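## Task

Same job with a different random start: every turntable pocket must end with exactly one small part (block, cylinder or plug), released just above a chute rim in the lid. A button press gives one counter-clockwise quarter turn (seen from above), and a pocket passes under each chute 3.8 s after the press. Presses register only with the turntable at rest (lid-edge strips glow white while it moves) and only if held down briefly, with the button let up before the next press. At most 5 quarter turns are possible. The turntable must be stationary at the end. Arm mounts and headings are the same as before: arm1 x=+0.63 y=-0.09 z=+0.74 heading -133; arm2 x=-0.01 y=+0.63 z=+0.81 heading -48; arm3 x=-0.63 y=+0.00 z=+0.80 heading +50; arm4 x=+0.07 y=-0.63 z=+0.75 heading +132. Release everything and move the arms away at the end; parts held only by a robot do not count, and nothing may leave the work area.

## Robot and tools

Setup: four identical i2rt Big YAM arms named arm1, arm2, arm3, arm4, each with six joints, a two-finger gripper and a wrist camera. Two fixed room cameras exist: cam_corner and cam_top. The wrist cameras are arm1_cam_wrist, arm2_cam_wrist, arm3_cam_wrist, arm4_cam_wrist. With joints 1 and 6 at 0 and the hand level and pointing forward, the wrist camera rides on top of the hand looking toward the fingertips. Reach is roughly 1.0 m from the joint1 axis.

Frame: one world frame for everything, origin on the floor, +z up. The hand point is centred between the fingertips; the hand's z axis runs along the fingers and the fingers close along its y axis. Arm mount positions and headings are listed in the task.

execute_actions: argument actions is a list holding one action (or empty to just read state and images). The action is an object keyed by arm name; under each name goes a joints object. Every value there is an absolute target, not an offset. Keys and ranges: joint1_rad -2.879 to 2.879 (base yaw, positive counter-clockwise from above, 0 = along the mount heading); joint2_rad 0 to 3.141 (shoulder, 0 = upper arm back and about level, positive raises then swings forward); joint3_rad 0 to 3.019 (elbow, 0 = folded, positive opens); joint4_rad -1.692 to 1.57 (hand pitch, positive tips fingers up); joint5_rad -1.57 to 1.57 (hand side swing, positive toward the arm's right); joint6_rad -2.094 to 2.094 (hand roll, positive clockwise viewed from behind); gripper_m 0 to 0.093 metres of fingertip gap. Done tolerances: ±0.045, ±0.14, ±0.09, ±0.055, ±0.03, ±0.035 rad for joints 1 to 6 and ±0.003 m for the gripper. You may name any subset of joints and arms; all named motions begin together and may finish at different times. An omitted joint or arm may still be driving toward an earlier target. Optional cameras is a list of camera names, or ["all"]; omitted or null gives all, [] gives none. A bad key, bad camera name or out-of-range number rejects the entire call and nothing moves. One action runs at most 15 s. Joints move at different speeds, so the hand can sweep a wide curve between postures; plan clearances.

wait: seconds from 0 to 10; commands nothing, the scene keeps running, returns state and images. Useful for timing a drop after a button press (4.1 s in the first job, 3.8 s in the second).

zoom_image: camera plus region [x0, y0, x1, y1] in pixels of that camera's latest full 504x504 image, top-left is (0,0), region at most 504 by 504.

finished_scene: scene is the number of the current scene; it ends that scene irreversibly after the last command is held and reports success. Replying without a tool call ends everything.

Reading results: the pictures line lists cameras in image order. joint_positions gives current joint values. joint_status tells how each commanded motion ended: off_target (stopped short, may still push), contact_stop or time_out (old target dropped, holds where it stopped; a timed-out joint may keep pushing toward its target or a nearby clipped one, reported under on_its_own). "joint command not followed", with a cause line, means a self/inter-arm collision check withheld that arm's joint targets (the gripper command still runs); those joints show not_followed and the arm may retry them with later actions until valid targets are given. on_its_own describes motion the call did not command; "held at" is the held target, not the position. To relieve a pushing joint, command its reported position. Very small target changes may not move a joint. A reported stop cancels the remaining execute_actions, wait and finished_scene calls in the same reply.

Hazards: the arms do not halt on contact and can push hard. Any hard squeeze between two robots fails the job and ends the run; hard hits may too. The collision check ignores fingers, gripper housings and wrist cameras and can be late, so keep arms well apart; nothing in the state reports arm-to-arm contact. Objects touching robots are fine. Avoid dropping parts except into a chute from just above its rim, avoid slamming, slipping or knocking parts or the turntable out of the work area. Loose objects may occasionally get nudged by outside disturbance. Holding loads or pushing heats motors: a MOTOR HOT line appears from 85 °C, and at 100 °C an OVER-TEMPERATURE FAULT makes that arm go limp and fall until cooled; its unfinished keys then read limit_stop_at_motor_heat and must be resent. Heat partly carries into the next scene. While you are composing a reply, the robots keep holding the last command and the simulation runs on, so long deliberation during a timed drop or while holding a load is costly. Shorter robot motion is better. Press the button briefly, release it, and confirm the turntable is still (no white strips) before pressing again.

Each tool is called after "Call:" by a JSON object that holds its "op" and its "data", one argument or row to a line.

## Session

Call:
{"op": "execute_actions", "data": {
  "actions": []
}}

Scene clock: 0.00 s.
Motor temperatures (°C, as the motors report them): arm1=[32 35 44 35 34 35] | arm2=[34 35 48 34 32 33] | arm3=[32 37 43 35 33 32] | arm4=[34 36 45 36 32 34]
arm1.joint_positions: joint1_rad=+0.172 joint2_rad=+0.435 joint3_rad=+1.449 joint4_rad=-1.532 joint5_rad=+0.010 joint6_rad=-0.014 gripper_m=+0.094
arm1.joint_status: not commanded
arm1.hand: x=+0.5544 y=-0.1824 z=+1.2946 quat_wxyz=(-0.241, -0.759, -0.413, +0.442) (m; scene frame)
arm2.joint_positions: joint1_rad=-0.637 joint2_rad=+0.453 joint3_rad=+1.452 joint4_rad=-1.551 joint5_rad=-0.002 joint6_rad=+0.014 gripper_m=+0.094
arm2.joint_status: not commanded
arm2.hand: x=+0.0032 y=+0.5062 z=+1.3642 quat_wxyz=(-0.363, -0.588, -0.644, +0.328) (m; scene frame)
arm3.joint_positions: joint1_rad=+0.637 joint2_rad=+0.448 joint3_rad=+1.469 joint4_rad=-1.544 joint5_rad=+0.012 joint6_rad=-0.002 gripper_m=+0.095
arm3.joint_status: not commanded
arm3.hand: x=-0.6134 y=+0.1195 z=+1.3632 quat_wxyz=(-0.367, +0.589, -0.632, -0.346) (m; scene frame)
arm4.joint_positions: joint1_rad=-0.445 joint2_rad=+0.440 joint3_rad=+1.468 joint4_rad=-1.539 joint5_rad=-0.007 joint6_rad=+0.009 gripper_m=+0.094
arm4.joint_status: not commanded
arm4.hand: x=+0.0395 y=-0.5147 z=+1.3118 quat_wxyz=(-0.296, +0.692, -0.516, -0.409) (m; scene frame)
pictures: arm1_cam_wrist, arm2_cam_wrist, arm3_cam_wrist, arm4_cam_wrist, cam_corner, cam_top
Images, in order (width x height): arm1_cam_wrist 504x504, arm2_cam_wrist 504x504, arm3_cam_wrist 504x504, arm4_cam_wrist 504x504, cam_corner 504x504, cam_top 504x504.

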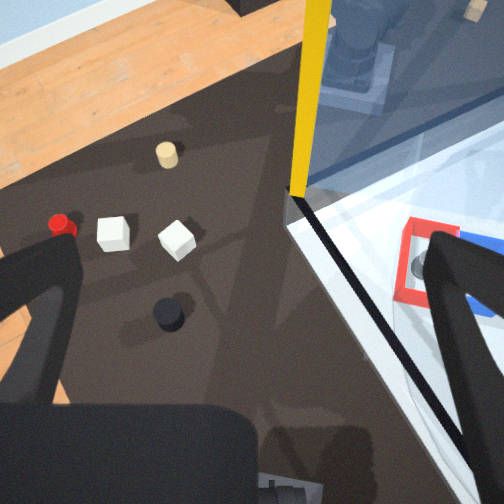

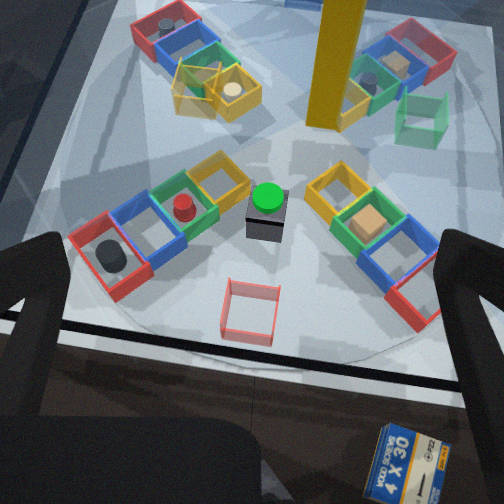

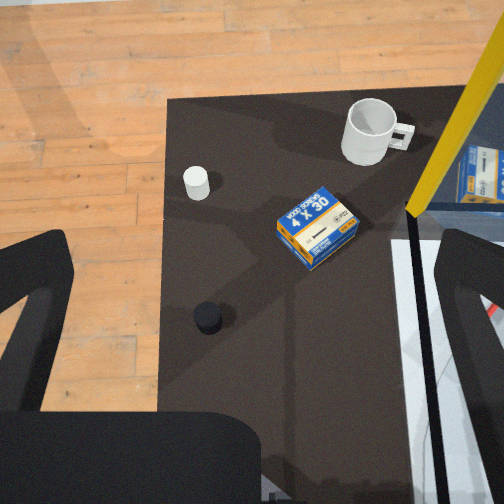

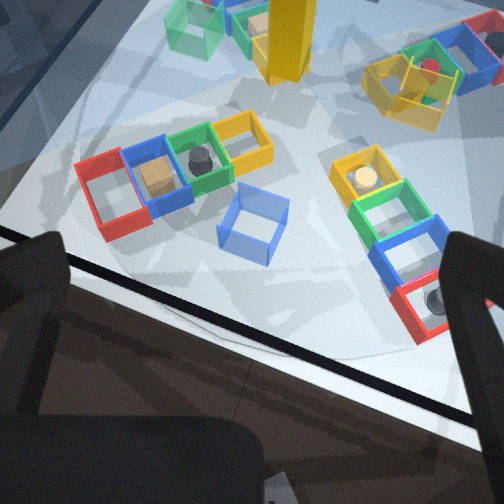

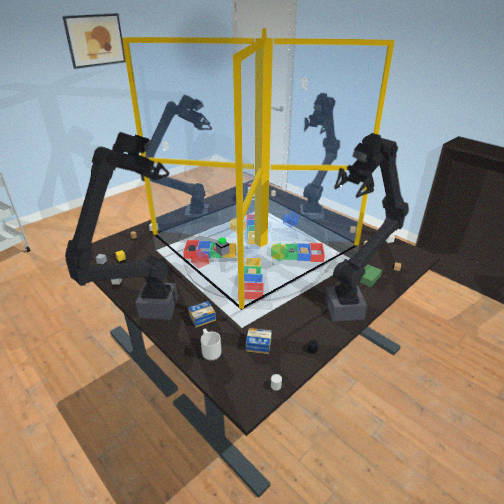

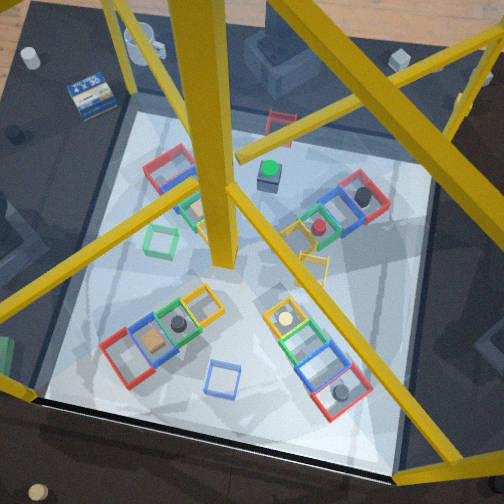

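Call:
{"op": "execute_actions", "data": {
  "actions": [
    {"arm1":{"joints":{"joint1_rad":0.75,"joint2_rad":0.738,"joint3_rad":1.207,"joint4_rad":-1.5,"gripper_m":0.07}},"arm2":{"joints":{"joint1_rad":0.95,"gripper_m":0.07}},"arm3":{"joints":{"joint1_rad":0.75,"joint2_rad":0.738,"joint3_rad":1.207,"joint4_rad":-1.5,"gripper_m":0.07}},"arm4":{"joints":{"joint1_rad":0.95,"gripper_m":0.07}}}
  ],
  "cameras": ["arm1_cam_wrist","arm2_cam_wrist","arm3_cam_wrist","arm4_cam_wrist"]
}}

Scene clock: 64.60 s.
Motor temperatures (°C, as the motors report them): arm1=[32 35 46 36 34 35] | arm2=[34 35 50 35 32 33] | arm3=[32 37 45 36 33 32] | arm4=[34 36 47 36 32 34]
arm1.joint_positions: joint1_rad=+0.746 joint2_rad=+0.731 joint3_rad=+1.199 joint4_rad=-1.514 joint5_rad=+0.011 joint6_rad=-0.014 gripper_m=+0.070
arm1.joint_status: all done
arm1.hand: x=+0.6228 y=-0.3315 z=+1.1365 quat_wxyz=(-0.187, -0.679, -0.685, +0.187) (m; scene frame)
arm2.joint_positions: joint1_rad=+0.946 joint2_rad=+0.453 joint3_rad=+1.452 joint4_rad=-1.551 joint5_rad=-0.002 joint6_rad=+0.014 gripper_m=+0.070
arm2.joint_status: all done
arm2.hand: x=+0.1170 y=+0.6467 z=+1.3626 quat_wxyz=(-0.483, +0.044, -0.874, -0.029) (m; scene frame)
arm3.joint_positions: joint1_rad=+0.745 joint2_rad=+0.732 joint3_rad=+1.182 joint4_rad=-1.516 joint5_rad=+0.012 joint6_rad=-0.002 gripper_m=+0.070
arm3.joint_status: all done
arm3.hand: x=-0.6352 y=+0.2473 z=+1.1911 quat_wxyz=(-0.176, +0.699, -0.668, -0.184) (m; scene frame)
arm4.joint_positions: joint1_rad=+0.940 joint2_rad=+0.440 joint3_rad=+1.468 joint4_rad=-1.539 joint5_rad=-0.007 joint6_rad=+0.009 gripper_m=+0.070
arm4.joint_status: all done
arm4.hand: x=-0.0439 y=-0.6429 z=+1.3121 quat_wxyz=(+0.034, +0.861, +0.044, -0.505) (m; scene frame)
pictures: arm1_cam_wrist, arm2_cam_wrist, arm3_cam_wrist, arm4_cam_wrist
Images, in order (width x height): arm1_cam_wrist 504x504, arm2_cam_wrist 504x504, arm3_cam_wrist 504x504, arm4_cam_wrist 504x504.

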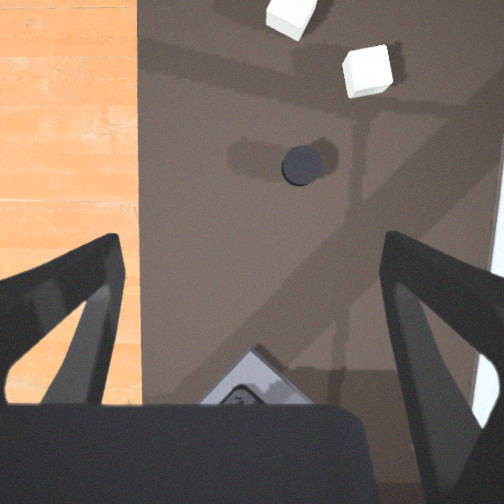

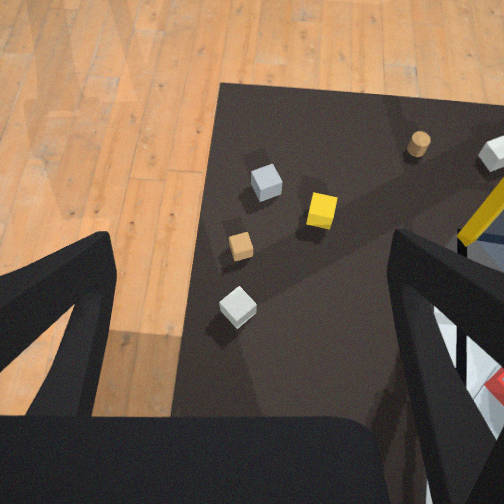

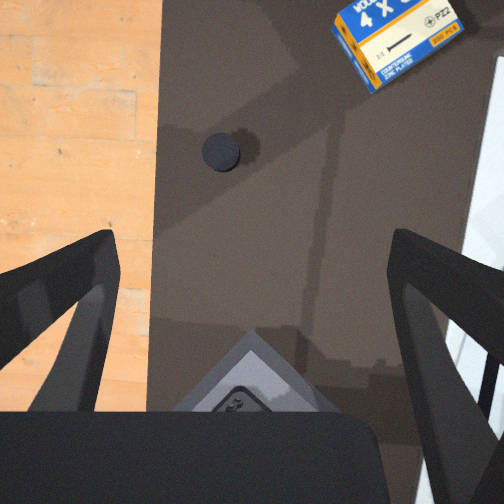

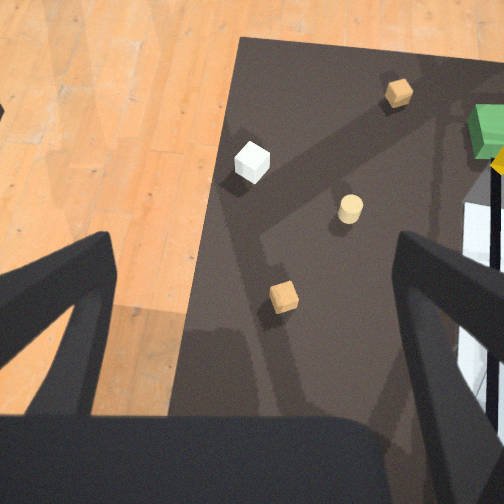

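Call:
{"op": "execute_actions", "data": {
  "actions": [
    {"arm1":{"joints":{"joint1_rad":0.605,"joint2_rad":1.25,"joint3_rad":0.73,"joint4_rad":-0.84}},"arm2":{"joints":{"joint1_rad":1.01,"joint2_rad":1.45,"joint3_rad":0.673,"joint4_rad":-0.58}},"arm3":{"joints":{"joint1_rad":0.855,"joint2_rad":1.43,"joint3_rad":0.692,"joint4_rad":-0.615}},"arm4":{"joints":{"joint1_rad":0.805,"joint2_rad":1.32,"joint3_rad":0.769,"joint4_rad":-0.805}}}
  ],
  "cameras": ["arm1_cam_wrist","arm2_cam_wrist","arm3_cam_wrist","arm4_cam_wrist"]
}}

Scene clock: 114.10 s.
Motor temperatures (°C, as the motors report them): arm1=[32 35 47 36 34 35] | arm2=[34 35 50 35 32 33] | arm3=[32 37 47 35 33 32] | arm4=[34 36 46 36 32 34]
arm1.joint_positions: joint1_rad=+0.607 joint2_rad=+1.258 joint3_rad=+0.729 joint4_rad=-0.858 joint5_rad=+0.010 joint6_rad=-0.014 gripper_m=+0.070
arm1.joint_status: all done
arm1.hand: x=+0.5796 y=-0.4266 z=+0.8207 quat_wxyz=(-0.064, -0.747, -0.658, +0.071) (m; scene frame)
arm2.joint_positions: joint1_rad=+1.006 joint2_rad=+1.444 joint3_rad=+0.666 joint4_rad=-0.594 joint5_rad=-0.002 joint6_rad=+0.014 gripper_m=+0.070
arm2.joint_status: all done
arm2.hand: x=+0.3430 y=+0.6915 z=+0.8169 quat_wxyz=(-0.095, +0.078, -0.992, -0.008) (m; scene frame)
arm3.joint_positions: joint1_rad=+0.852 joint2_rad=+1.424 joint3_rad=+0.679 joint4_rad=-0.634 joint5_rad=+0.012 joint6_rad=-0.002 gripper_m=+0.070
arm3.joint_status: all done
arm3.hand: x=-0.6837 y=+0.3604 z=+0.8229 quat_wxyz=(-0.067, +0.756, -0.646, -0.077) (m; scene frame)
arm4.joint_positions: joint1_rad=+0.814 joint2_rad=+1.310 joint3_rad=+0.763 joint4_rad=-0.820 joint5_rad=-0.007 joint6_rad=+0.009 gripper_m=+0.070
arm4.joint_status: all done
arm4.hand: x=-0.2910 y=-0.6245 z=+0.8267 quat_wxyz=(+0.004, +0.995, -0.013, -0.102) (m; scene frame)
pictures: arm1_cam_wrist, arm2_cam_wrist, arm3_cam_wrist, arm4_cam_wrist
Images, in order (width x height): arm1_cam_wrist 504x504, arm2_cam_wrist 504x504, arm3_cam_wrist 504x504, arm4_cam_wrist 504x504.

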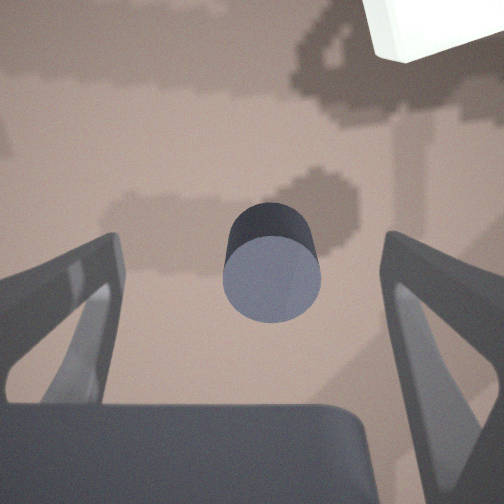

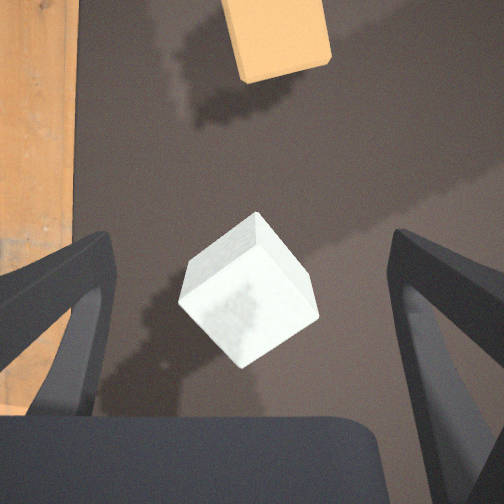

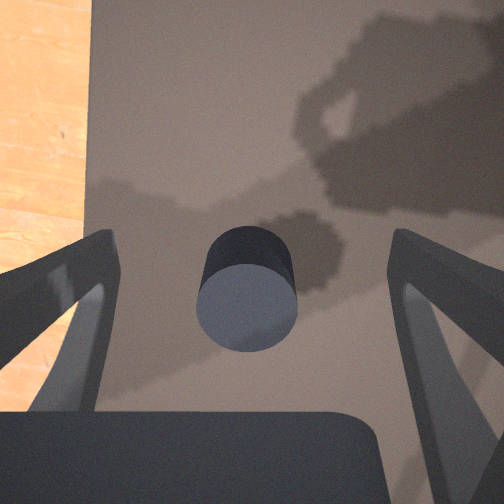

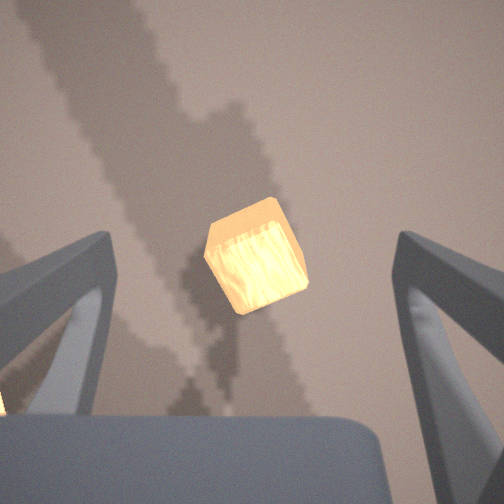

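Call:
{"op": "execute_actions", "data": {
  "actions": [
    {"arm1":{"joints":{"joint1_rad":0.575,"joint4_rad":-0.918,"joint2_rad":1.33}},"arm2":{"joints":{"joint4_rad":-0.643,"joint6_rad":-0.655}},"arm3":{"joints":{"joint4_rad":-0.688,"joint2_rad":1.5}},"arm4":{"joints":{"joint4_rad":-0.868,"joint6_rad":-0.38}}}
  ],
  "cameras": []
}}

Call:
{"op": "execute_actions", "data": {
  "actions": [
    {"arm1":{"joints":{"joint2_rad":1.44}},"arm2":{"joints":{"joint2_rad":1.612}},"arm3":{"joints":{"joint2_rad":1.605}},"arm4":{"joints":{"joint2_rad":1.518}}}
  ],
  "cameras": ["arm1_cam_wrist","arm2_cam_wrist","arm3_cam_wrist","arm4_cam_wrist"]
}}

Scene clock: 151.83 s.
Motor temperatures (°C, as the motors report them): arm1=[32 35 46 36 34 35] | arm2=[34 35 50 35 32 33] | arm3=[32 37 46 35 33 32] | arm4=[34 36 46 36 32 34]
arm1.joint_positions: joint1_rad=+0.580 joint2_rad=+1.319 joint3_rad=+0.729 joint4_rad=-0.902 joint5_rad=+0.010 joint6_rad=-0.014 gripper_m=+0.070
arm1.joint_status: all done
arm1.hand: x=+0.5732 y=-0.4110 z=+0.7998 quat_wxyz=(-0.030, -0.758, -0.651, +0.032) (m; scene frame)
arm2.joint_positions: joint1_rad=+1.006 joint2_rad=+1.444 joint3_rad=+0.666 joint4_rad=-0.632 joint5_rad=-0.002 joint6_rad=-0.645 gripper_m=+0.070
arm2.joint_status: all done
arm2.hand: x=+0.3340 y=+0.6900 z=+0.8153 quat_wxyz=(-0.074, +0.396, -0.915, +0.019) (m; scene frame)
arm3.joint_positions: joint1_rad=+0.852 joint2_rad=+1.498 joint3_rad=+0.679 joint4_rad=-0.674 joint5_rad=+0.012 joint6_rad=-0.002 gripper_m=+0.070
arm3.joint_status: all done
arm3.hand: x=-0.6810 y=+0.3417 z=+0.7968 quat_wxyz=(-0.030, +0.760, -0.648, -0.034) (m; scene frame)
arm4.joint_positions: joint1_rad=+0.814 joint2_rad=+1.310 joint3_rad=+0.763 joint4_rad=-0.859 joint5_rad=-0.007 joint6_rad=-0.365 gripper_m=+0.070
arm4.joint_status: all done
arm4.hand: x=-0.2816 y=-0.6246 z=+0.8249 quat_wxyz=(-0.011, +0.981, +0.173, -0.082) (m; scene frame)
pictures: none
No camera images: the call's "cameras" was empty. Leave "cameras" out to get every camera's image.

Scene clock: 152.83 s.
Motor temperatures (°C, as the motors report them): arm1=[32 35 46 36 34 35] | arm2=[34 35 50 35 32 33] | arm3=[32 37 46 35 33 32] | arm4=[34 36 46 36 32 34]
arm1.joint_positions: joint1_rad=+0.580 joint2_rad=+1.435 joint3_rad=+0.729 joint4_rad=-0.903 joint5_rad=+0.010 joint6_rad=-0.014 gripper_m=+0.070
arm1.joint_status: all done
arm1.hand: x=+0.5754 y=-0.4007 z=+0.7645 quat_wxyz=(+0.008, -0.758, -0.652, -0.013) (m; scene frame)
arm2.joint_positions: joint1_rad=+1.006 joint2_rad=+1.617 joint3_rad=+0.666 joint4_rad=-0.634 joint5_rad=-0.002 joint6_rad=-0.645 gripper_m=+0.070
arm2.joint_status: all done
arm2.hand: x=+0.3067 y=+0.6851 z=+0.7605 quat_wxyz=(+0.011, +0.397, -0.918, -0.002) (m; scene frame)
arm3.joint_positions: joint1_rad=+0.852 joint2_rad=+1.606 joint3_rad=+0.679 joint4_rad=-0.674 joint5_rad=+0.012 joint6_rad=-0.002 gripper_m=+0.070
arm3.joint_status: all done
arm3.hand: x=-0.6788 y=+0.3252 z=+0.7629 quat_wxyz=(+0.005, +0.761, -0.649, +0.007) (m; scene frame)
arm4.joint_positions: joint1_rad=+0.814 joint2_rad=+1.529 joint3_rad=+0.763 joint4_rad=-0.860 joint5_rad=-0.007 joint6_rad=-0.365 gripper_m=+0.070
arm4.joint_status: all done
arm4.hand: x=-0.2608 y=-0.6251 z=+0.7535 quat_wxyz=(+0.010, +0.985, +0.173, +0.026) (m; scene frame)
pictures: arm1_cam_wrist, arm2_cam_wrist, arm3_cam_wrist, arm4_cam_wrist
Images, in order (width x height): arm1_cam_wrist 504x504, arm2_cam_wrist 504x504, arm3_cam_wrist 504x504, arm4_cam_wrist 504x504.

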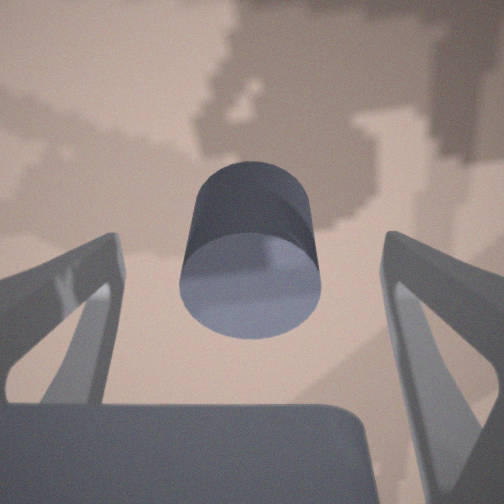

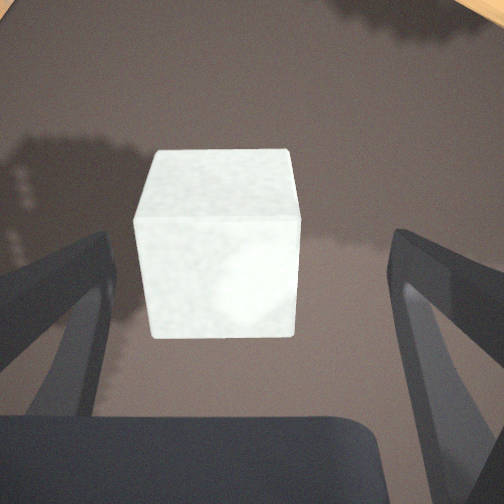

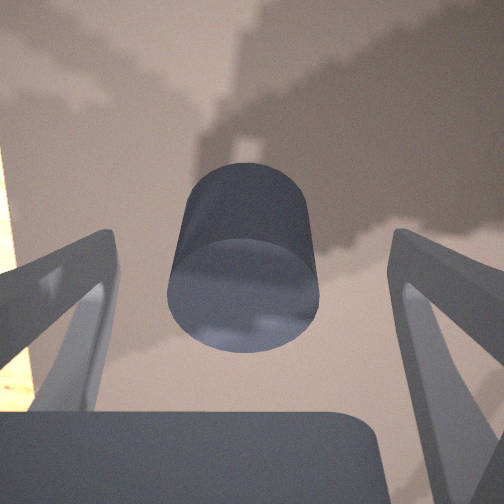

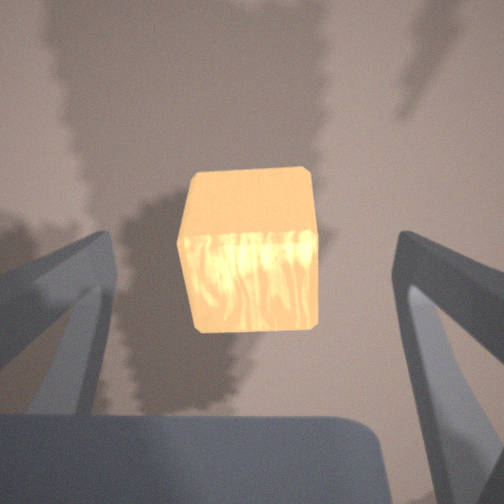

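Call:
{"op": "execute_actions", "data": {
  "actions": [
    {"arm1":{"joints":{"gripper_m":0.015}},"arm2":{"joints":{"gripper_m":0.015}},"arm3":{"joints":{"gripper_m":0.015}},"arm4":{"joints":{"gripper_m":0.012}}}
  ],
  "cameras": []
}}

Call:
{"op": "execute_actions", "data": {
  "actions": [
    {"arm1":{"joints":{"joint2_rad":1.1}},"arm2":{"joints":{"joint2_rad":1.25}},"arm3":{"joints":{"joint2_rad":1.25}},"arm4":{"joints":{"joint2_rad":1.15}}}
  ],
  "cameras": []
}}

Call:
{"op": "execute_actions", "data": {
  "actions": [
    {"arm1":{"joints":{"joint2_rad":0.738,"joint3_rad":1.207,"joint4_rad":-1.5}},"arm2":{"joints":{"joint2_rad":0.738,"joint3_rad":1.207,"joint4_rad":-1.5}},"arm3":{"joints":{"joint2_rad":0.738,"joint3_rad":1.207,"joint4_rad":-1.5}},"arm4":{"joints":{"joint2_rad":0.738,"joint3_rad":1.207,"joint4_rad":-1.5}}}
  ],
  "cameras": []
}}

Call:
{"op": "execute_actions", "data": {
  "actions": [
    {"arm1":{"joints":{"joint1_rad":-1.0}},"arm2":{"joints":{"joint1_rad":-0.75,"joint6_rad":0}},"arm3":{"joints":{"joint1_rad":-0.9}},"arm4":{"joints":{"joint1_rad":-0.75,"joint6_rad":0}}}
  ]
}}

Scene clock: 160.93 s.
Motor temperatures (°C, as the motors report them): arm1=[32 35 46 36 34 35] | arm2=[34 35 49 35 32 33] | arm3=[32 37 45 35 33 32] | arm4=[34 36 46 36 32 34]
arm1.joint_positions: joint1_rad=+0.575 joint2_rad=+1.426 joint3_rad=+0.731 joint4_rad=-0.905 joint5_rad=+0.019 joint6_rad=-0.014 gripper_m=+0.015
arm1.joint_status: all done
arm1.hand: x=+0.5720 y=-0.4014 z=+0.7677 quat_wxyz=(+0.008, -0.760, -0.650, -0.007) (m; scene frame)
arm2.joint_positions: joint1_rad=+1.006 joint2_rad=+1.617 joint3_rad=+0.666 joint4_rad=-0.634 joint5_rad=-0.002 joint6_rad=-0.645 gripper_m=+0.038
arm2.joint_status: gripper_m off_target (ended at +0.038, target +0.015)
arm2.hand: x=+0.3067 y=+0.6851 z=+0.7605 quat_wxyz=(+0.011, +0.397, -0.918, -0.002) (m; scene frame)
arm3.joint_positions: joint1_rad=+0.852 joint2_rad=+1.591 joint3_rad=+0.692 joint4_rad=-0.675 joint5_rad=+0.010 joint6_rad=-0.002 gripper_m=+0.015
arm3.joint_status: all done
arm3.hand: x=-0.6805 y=+0.3340 z=+0.7704 quat_wxyz=(-0.002, +0.761, -0.649, -0.003) (m; scene frame)
arm4.joint_positions: joint1_rad=+0.814 joint2_rad=+1.529 joint3_rad=+0.763 joint4_rad=-0.860 joint5_rad=-0.007 joint6_rad=-0.366 gripper_m=+0.031
arm4.joint_status: gripper_m off_target (ended at +0.031, target +0.012)
arm4.hand: x=-0.2608 y=-0.6250 z=+0.7535 quat_wxyz=(+0.009, +0.984, +0.173, +0.026) (m; scene frame)
pictures: none
No camera images: the call's "cameras" was empty. Leave "cameras" out to get every camera's image.

Scene clock: 162.03 s.
Motor temperatures (°C, as the motors report them): arm1=[32 35 46 36 34 35] | arm2=[34 35 49 35 32 33] | arm3=[32 37 45 35 33 32] | arm4=[34 36 46 36 32 34]
arm1.joint_positions: joint1_rad=+0.575 joint2_rad=+1.083 joint3_rad=+0.731 joint4_rad=-0.905 joint5_rad=+0.013 joint6_rad=-0.014 gripper_m=+0.015
arm1.joint_status: all done
arm1.hand: x=+0.5686 y=-0.4184 z=+0.8743 quat_wxyz=(-0.103, -0.751, -0.640, +0.122) (m; scene frame)
arm2.joint_positions: joint1_rad=+1.006 joint2_rad=+1.239 joint3_rad=+0.666 joint4_rad=-0.634 joint5_rad=-0.002 joint6_rad=-0.645 gripper_m=+0.038
arm2.joint_status: all done
arm2.hand: x=+0.3526 y=+0.6934 z=+0.8848 quat_wxyz=(-0.171, +0.391, -0.903, +0.042) (m; scene frame)
arm3.joint_positions: joint1_rad=+0.852 joint2_rad=+1.240 joint3_rad=+0.688 joint4_rad=-0.675 joint5_rad=+0.010 joint6_rad=-0.002 gripper_m=+0.015
arm3.joint_status: all done
arm3.hand: x=-0.6849 y=+0.3695 z=+0.8871 quat_wxyz=(-0.115, +0.748, -0.640, -0.135) (m; scene frame)
arm4.joint_positions: joint1_rad=+0.814 joint2_rad=+1.141 joint3_rad=+0.763 joint4_rad=-0.861 joint5_rad=-0.007 joint6_rad=-0.366 gripper_m=+0.031
arm4.joint_status: all done
arm4.hand: x=-0.2861 y=-0.6244 z=+0.8819 quat_wxyz=(-0.027, +0.971, +0.171, -0.164) (m; scene frame)
pictures: none
No camera images: the call's "cameras" was empty. Leave "cameras" out to get every camera's image.

Scene clock: 163.57 s.
Motor temperatures (°C, as the motors report them): arm1=[32 35 46 36 34 35] | arm2=[34 35 50 35 32 33] | arm3=[32 37 45 35 33 32] | arm4=[34 36 46 36 32 34]
arm1.joint_positions: joint1_rad=+0.575 joint2_rad=+0.737 joint3_rad=+1.191 joint4_rad=-1.481 joint5_rad=+0.013 joint6_rad=-0.014 gripper_m=+0.015
arm1.joint_status: all done
arm1.hand: x=+0.5787 y=-0.3356 z=+1.1347 quat_wxyz=(-0.175, -0.734, -0.623, +0.208) (m; scene frame)
arm2.joint_positions: joint1_rad=+1.006 joint2_rad=+0.744 joint3_rad=+1.198 joint4_rad=-1.489 joint5_rad=-0.002 joint6_rad=-0.646 gripper_m=+0.038
arm2.joint_status: all done
arm2.hand: x=+0.2437 y=+0.6758 z=+1.2052 quat_wxyz=(-0.254, +0.384, -0.886, +0.062) (m; scene frame)
arm3.joint_positions: joint1_rad=+0.852 joint2_rad=+0.740 joint3_rad=+1.193 joint4_rad=-1.485 joint5_rad=+0.010 joint6_rad=-0.002 gripper_m=+0.015
arm3.joint_status: all done
arm3.hand: x=-0.6632 y=+0.2538 z=+1.1988 quat_wxyz=(-0.177, +0.731, -0.626, -0.207) (m; scene frame)
arm4.joint_positions: joint1_rad=+0.814 joint2_rad=+0.740 joint3_rad=+1.186 joint4_rad=-1.492 joint5_rad=-0.007 joint6_rad=-0.366 gripper_m=+0.031
arm4.joint_status: all done
arm4.hand: x=-0.1807 y=-0.6258 z=+1.1401 quat_wxyz=(-0.045, +0.951, +0.168, -0.256) (m; scene frame)
pictures: none
No camera images: the call's "cameras" was empty. Leave "cameras" out to get every camera's image.

Scene clock: 165.43 s.
Motor temperatures (°C, as the motors report them): arm1=[32 35 46 36 34 35] | arm2=[34 35 50 35 32 33] | arm3=[32 37 45 35 33 32] | arm4=[34 36 47 36 32 34]
arm1.joint_positions: joint1_rad=-0.995 joint2_rad=+0.737 joint3_rad=+1.191 joint4_rad=-1.481 joint5_rad=+0.011 joint6_rad=-0.014 gripper_m=+0.015
arm1.joint_status: all done
arm1.hand: x=+0.3712 y=-0.0368 z=+1.1288 quat_wxyz=(+0.025, -0.962, +0.077, +0.260) (m; scene frame)
arm2.joint_positions: joint1_rad=-0.746 joint2_rad=+0.744 joint3_rad=+1.198 joint4_rad=-1.489 joint5_rad=-0.001 joint6_rad=-0.010 gripper_m=+0.038
arm2.joint_status: all done
arm2.hand: x=-0.0132 y=+0.3740 z=+1.2086 quat_wxyz=(-0.185, -0.680, -0.682, +0.193) (m; scene frame)
arm3.joint_positions: joint1_rad=-0.895 joint2_rad=+0.740 joint3_rad=+1.193 joint4_rad=-1.485 joint5_rad=+0.013 joint6_rad=-0.002 gripper_m=+0.015
arm3.joint_status: all done
arm3.hand: x=-0.3678 y=-0.0085 z=+1.1923 quat_wxyz=(-0.260, -0.011, -0.966, +0.004) (m; scene frame)
arm4.joint_positions: joint1_rad=-0.740 joint2_rad=+0.740 joint3_rad=+1.186 joint4_rad=-1.492 joint5_rad=-0.007 joint6_rad=-0.014 gripper_m=+0.031
arm4.joint_status: all done
arm4.hand: x=+0.0744 y=-0.3736 z=+1.1396 quat_wxyz=(-0.182, +0.688, -0.678, -0.184) (m; scene frame)
pictures: arm1_cam_wrist, arm2_cam_wrist, arm3_cam_wrist, arm4_cam_wrist, cam_corner, cam_top
Images, in order (width x height): arm1_cam_wrist 504x504, arm2_cam_wrist 504x504, arm3_cam_wrist 504x504, arm4_cam_wrist 504x504, cam_corner 504x504, cam_top 504x504.

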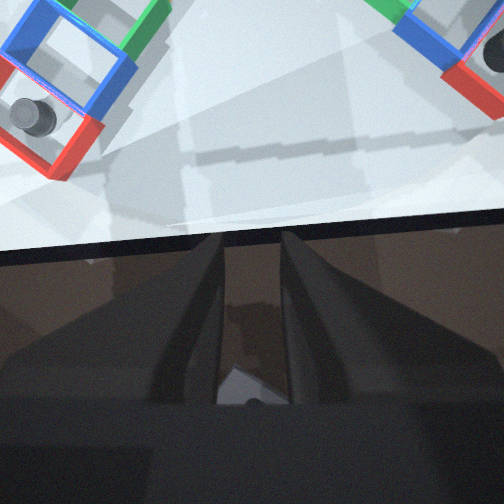

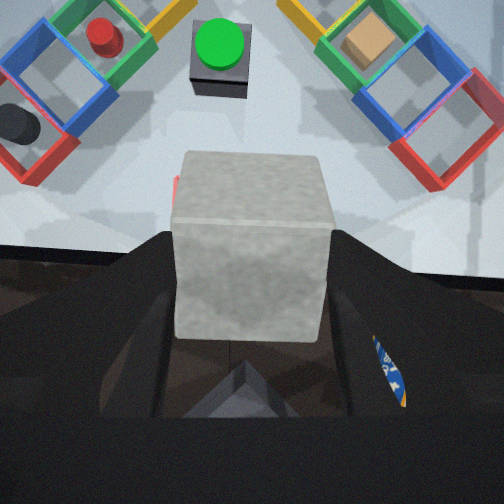

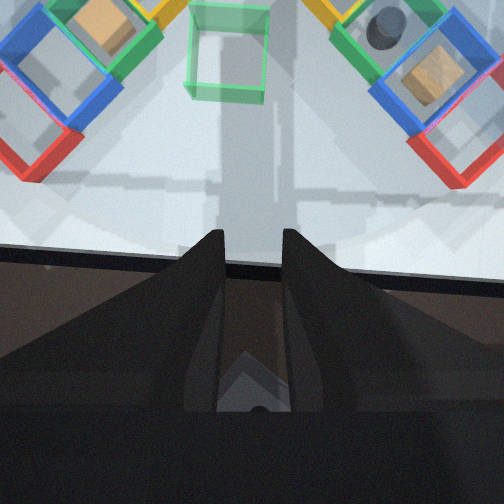

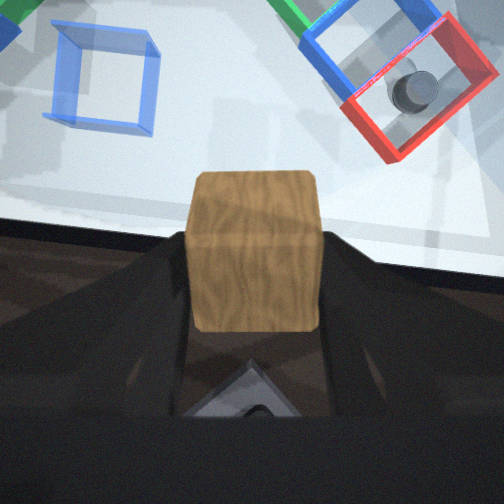

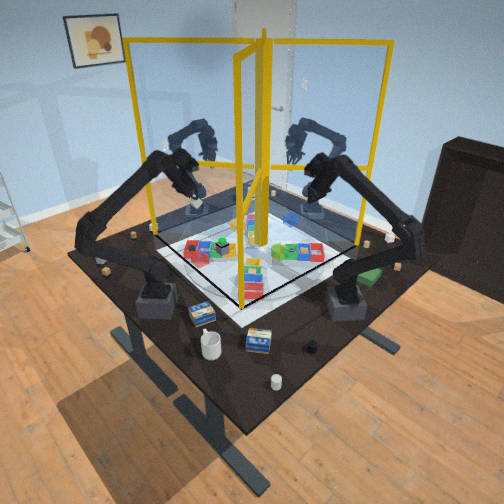

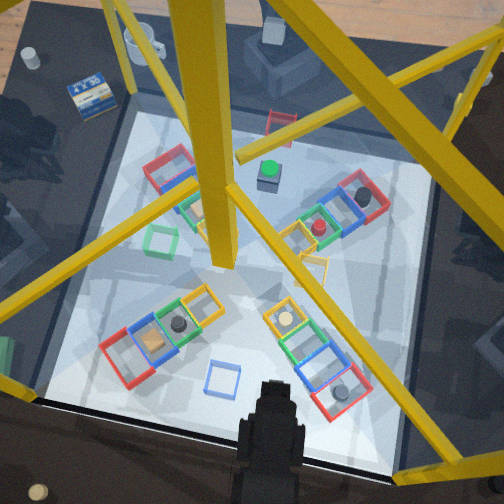

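Call:
{"op": "zoom_image", "data": {
  "camera": "cam_corner",
  "region": [240, 300, 380, 400]
}}

Call:
{"op": "zoom_image", "data": {
  "camera": "cam_top",
  "region": [0, 30, 130, 160]
}}

Region (240, 300, 380, 400) of cam_corner's 504x504 image, scaled by 3.600, with more detail than that image has; it fills the top 360 rows of this view, and the rest is white.

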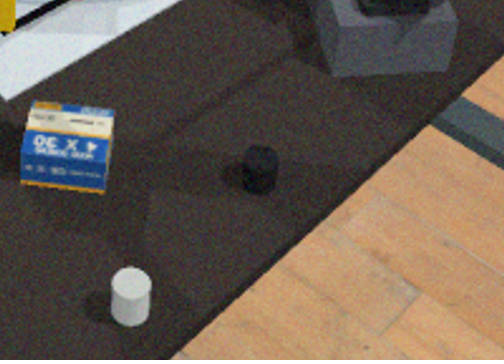

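Region (0, 30, 130, 160) of cam_top's 504x504 image, scaled by 3.877, with more detail than that image has.

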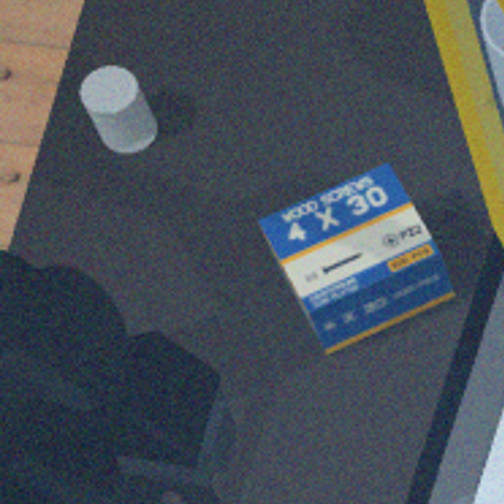

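Call:
{"op": "execute_actions", "data": {
  "actions": [
    {"arm1":{"joints":{"joint1_rad":-0.96,"joint2_rad":1.5,"joint3_rad":1.44,"joint4_rad":-1.3,"gripper_m":0.065}},"arm2":{"joints":{"joint1_rad":-0.675,"joint2_rad":1.33,"joint3_rad":1.15,"joint4_rad":-1.235}},"arm3":{"joints":{"joint1_rad":-0.845,"joint2_rad":1.44,"joint3_rad":1.121,"joint4_rad":-1.165,"gripper_m":0.065}},"arm4":{"joints":{"joint1_rad":-0.445,"joint2_rad":1.305,"joint3_rad":1.139,"joint4_rad":-1.317}}}
  ]
}}

Scene clock: 227.10 s.
Motor temperatures (°C, as the motors report them): arm1=[32 34 49 36 34 35] | arm2=[34 34 52 35 32 33] | arm3=[32 36 47 35 33 32] | arm4=[34 35 49 36 32 34]
arm1.joint_positions: joint1_rad=-0.966 joint2_rad=+1.507 joint3_rad=+1.429 joint4_rad=-1.312 joint5_rad=+0.011 joint6_rad=-0.014 gripper_m=+0.065
arm1.joint_status: all done
arm1.hand: x=+0.1414 y=-0.0136 z=+0.9742 quat_wxyz=(+0.008, -0.995, +0.063, +0.082) (m; scene frame)
arm2.joint_positions: joint1_rad=-0.678 joint2_rad=+1.335 joint3_rad=+1.139 joint4_rad=-1.246 joint5_rad=-0.001 joint6_rad=-0.010 gripper_m=+0.038
arm2.joint_status: all done
arm2.hand: x=+0.0114 y=+0.2259 z=+1.0125 quat_wxyz=(-0.046, -0.681, -0.729, +0.048) (m; scene frame)
arm3.joint_positions: joint1_rad=-0.850 joint2_rad=+1.448 joint3_rad=+1.113 joint4_rad=-1.180 joint5_rad=+0.013 joint6_rad=-0.002 gripper_m=+0.065
arm3.joint_status: all done
arm3.hand: x=-0.2110 y=+0.0097 z=+0.9420 quat_wxyz=(-0.022, +0.014, -1.000, +0.001) (m; scene frame)
arm4.joint_positions: joint1_rad=-0.449 joint2_rad=+1.323 joint3_rad=+1.134 joint4_rad=-1.326 joint5_rad=-0.007 joint6_rad=-0.013 gripper_m=+0.031
arm4.joint_status: all done
arm4.hand: x=-0.0357 y=-0.2624 z=+0.9481 quat_wxyz=(-0.013, +0.806, -0.592, -0.024) (m; scene frame)
pictures: arm1_cam_wrist, arm2_cam_wrist, arm3_cam_wrist, arm4_cam_wrist, cam_corner, cam_top
Images, in order (width x height): arm1_cam_wrist 504x504, arm2_cam_wrist 504x504, arm3_cam_wrist 504x504, arm4_cam_wrist 504x504, cam_corner 504x504, cam_top 504x504.

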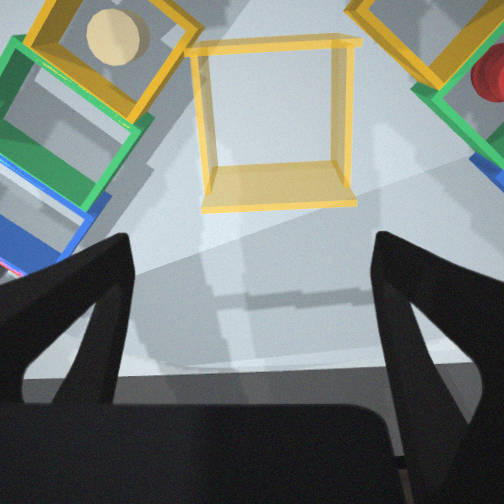

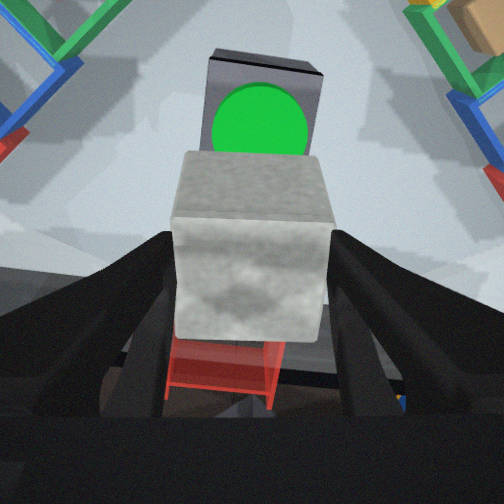

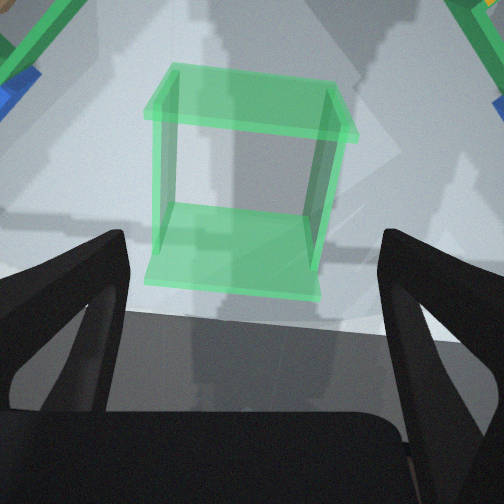

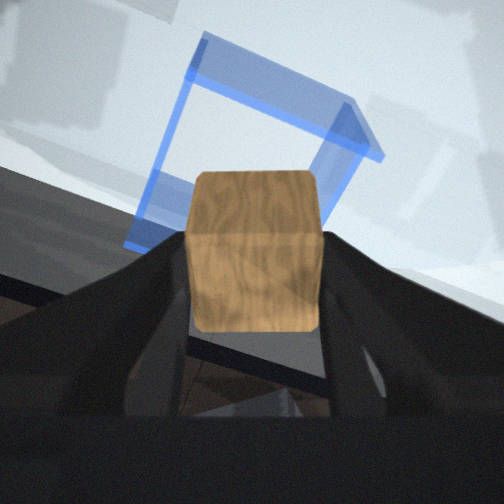

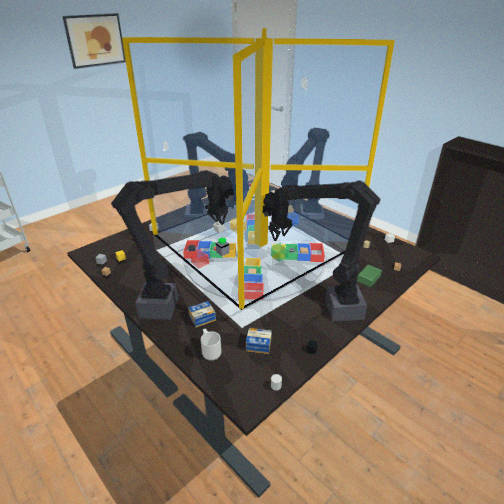

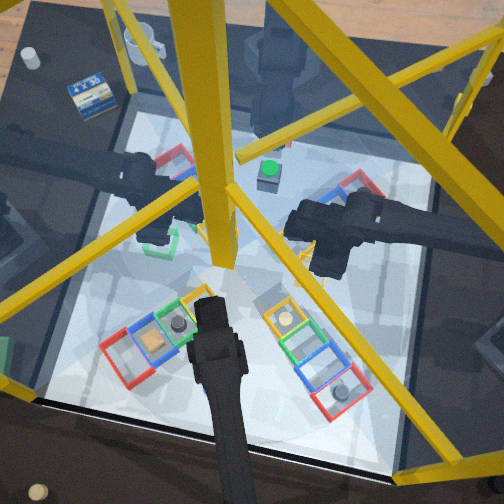

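Call:
{"op": "execute_actions", "data": {
  "actions": [
    {"arm1":{"joints":{"joint1_rad":-0.993,"joint2_rad":1.572,"joint3_rad":1.48,"joint4_rad":-1.243}},"arm2":{"joints":{"joint2_rad":1.41,"joint4_rad":-1.215}},"arm4":{"joints":{"joint6_rad":0.41}}}
  ],
  "cameras": ["arm1_cam_wrist","arm2_cam_wrist","arm4_cam_wrist"]
}}

Scene clock: 276.93 s.
Motor temperatures (°C, as the motors report them): arm1=[32 36 49 36 34 35] | arm2=[34 35 53 35 32 33] | arm3=[32 38 46 35 33 32] | arm4=[34 36 48 36 32 34]
arm1.joint_positions: joint1_rad=-0.989 joint2_rad=+1.551 joint3_rad=+1.435 joint4_rad=-1.261 joint5_rad=+0.011 joint6_rad=-0.014 gripper_m=+0.065
arm1.joint_status: all done
arm1.hand: x=+0.1251 y=+0.0004 z=+0.9575 quat_wxyz=(+0.009, -0.993, +0.075, +0.089) (m; scene frame)
arm2.joint_positions: joint1_rad=-0.678 joint2_rad=+1.413 joint3_rad=+1.139 joint4_rad=-1.227 joint5_rad=-0.001 joint6_rad=-0.010 gripper_m=+0.038
arm2.joint_status: all done
arm2.hand: x=+0.0116 y=+0.2172 z=+0.9830 quat_wxyz=(-0.025, -0.682, -0.730, +0.028) (m; scene frame)
arm3.joint_positions: joint1_rad=-0.850 joint2_rad=+1.448 joint3_rad=+1.113 joint4_rad=-1.180 joint5_rad=+0.013 joint6_rad=-0.002 gripper_m=+0.065
arm3.joint_status: not commanded
arm3.hand: x=-0.2110 y=+0.0097 z=+0.9420 quat_wxyz=(-0.022, +0.014, -1.000, +0.001) (m; scene frame)
arm4.joint_positions: joint1_rad=-0.449 joint2_rad=+1.323 joint3_rad=+1.134 joint4_rad=-1.326 joint5_rad=-0.007 joint6_rad=+0.395 gripper_m=+0.031
arm4.joint_status: all done
arm4.hand: x=-0.0357 y=-0.2624 z=+0.9481 quat_wxyz=(-0.008, +0.669, -0.743, -0.026) (m; scene frame)
pictures: arm1_cam_wrist, arm2_cam_wrist, arm4_cam_wrist
Images, in order (width x height): arm1_cam_wrist 504x504, arm2_cam_wrist 504x504, arm4_cam_wrist 504x504.

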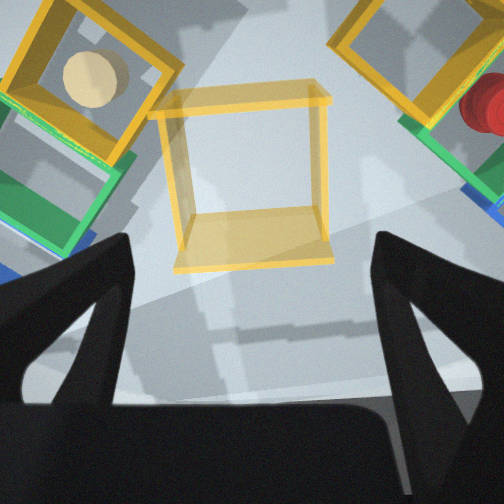

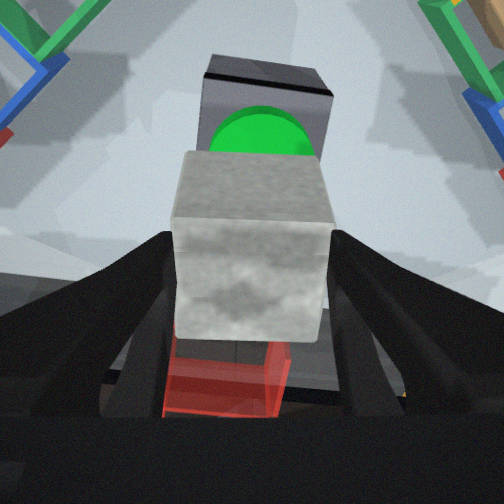

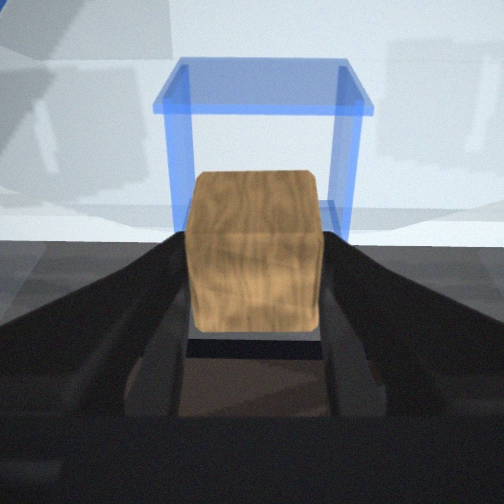

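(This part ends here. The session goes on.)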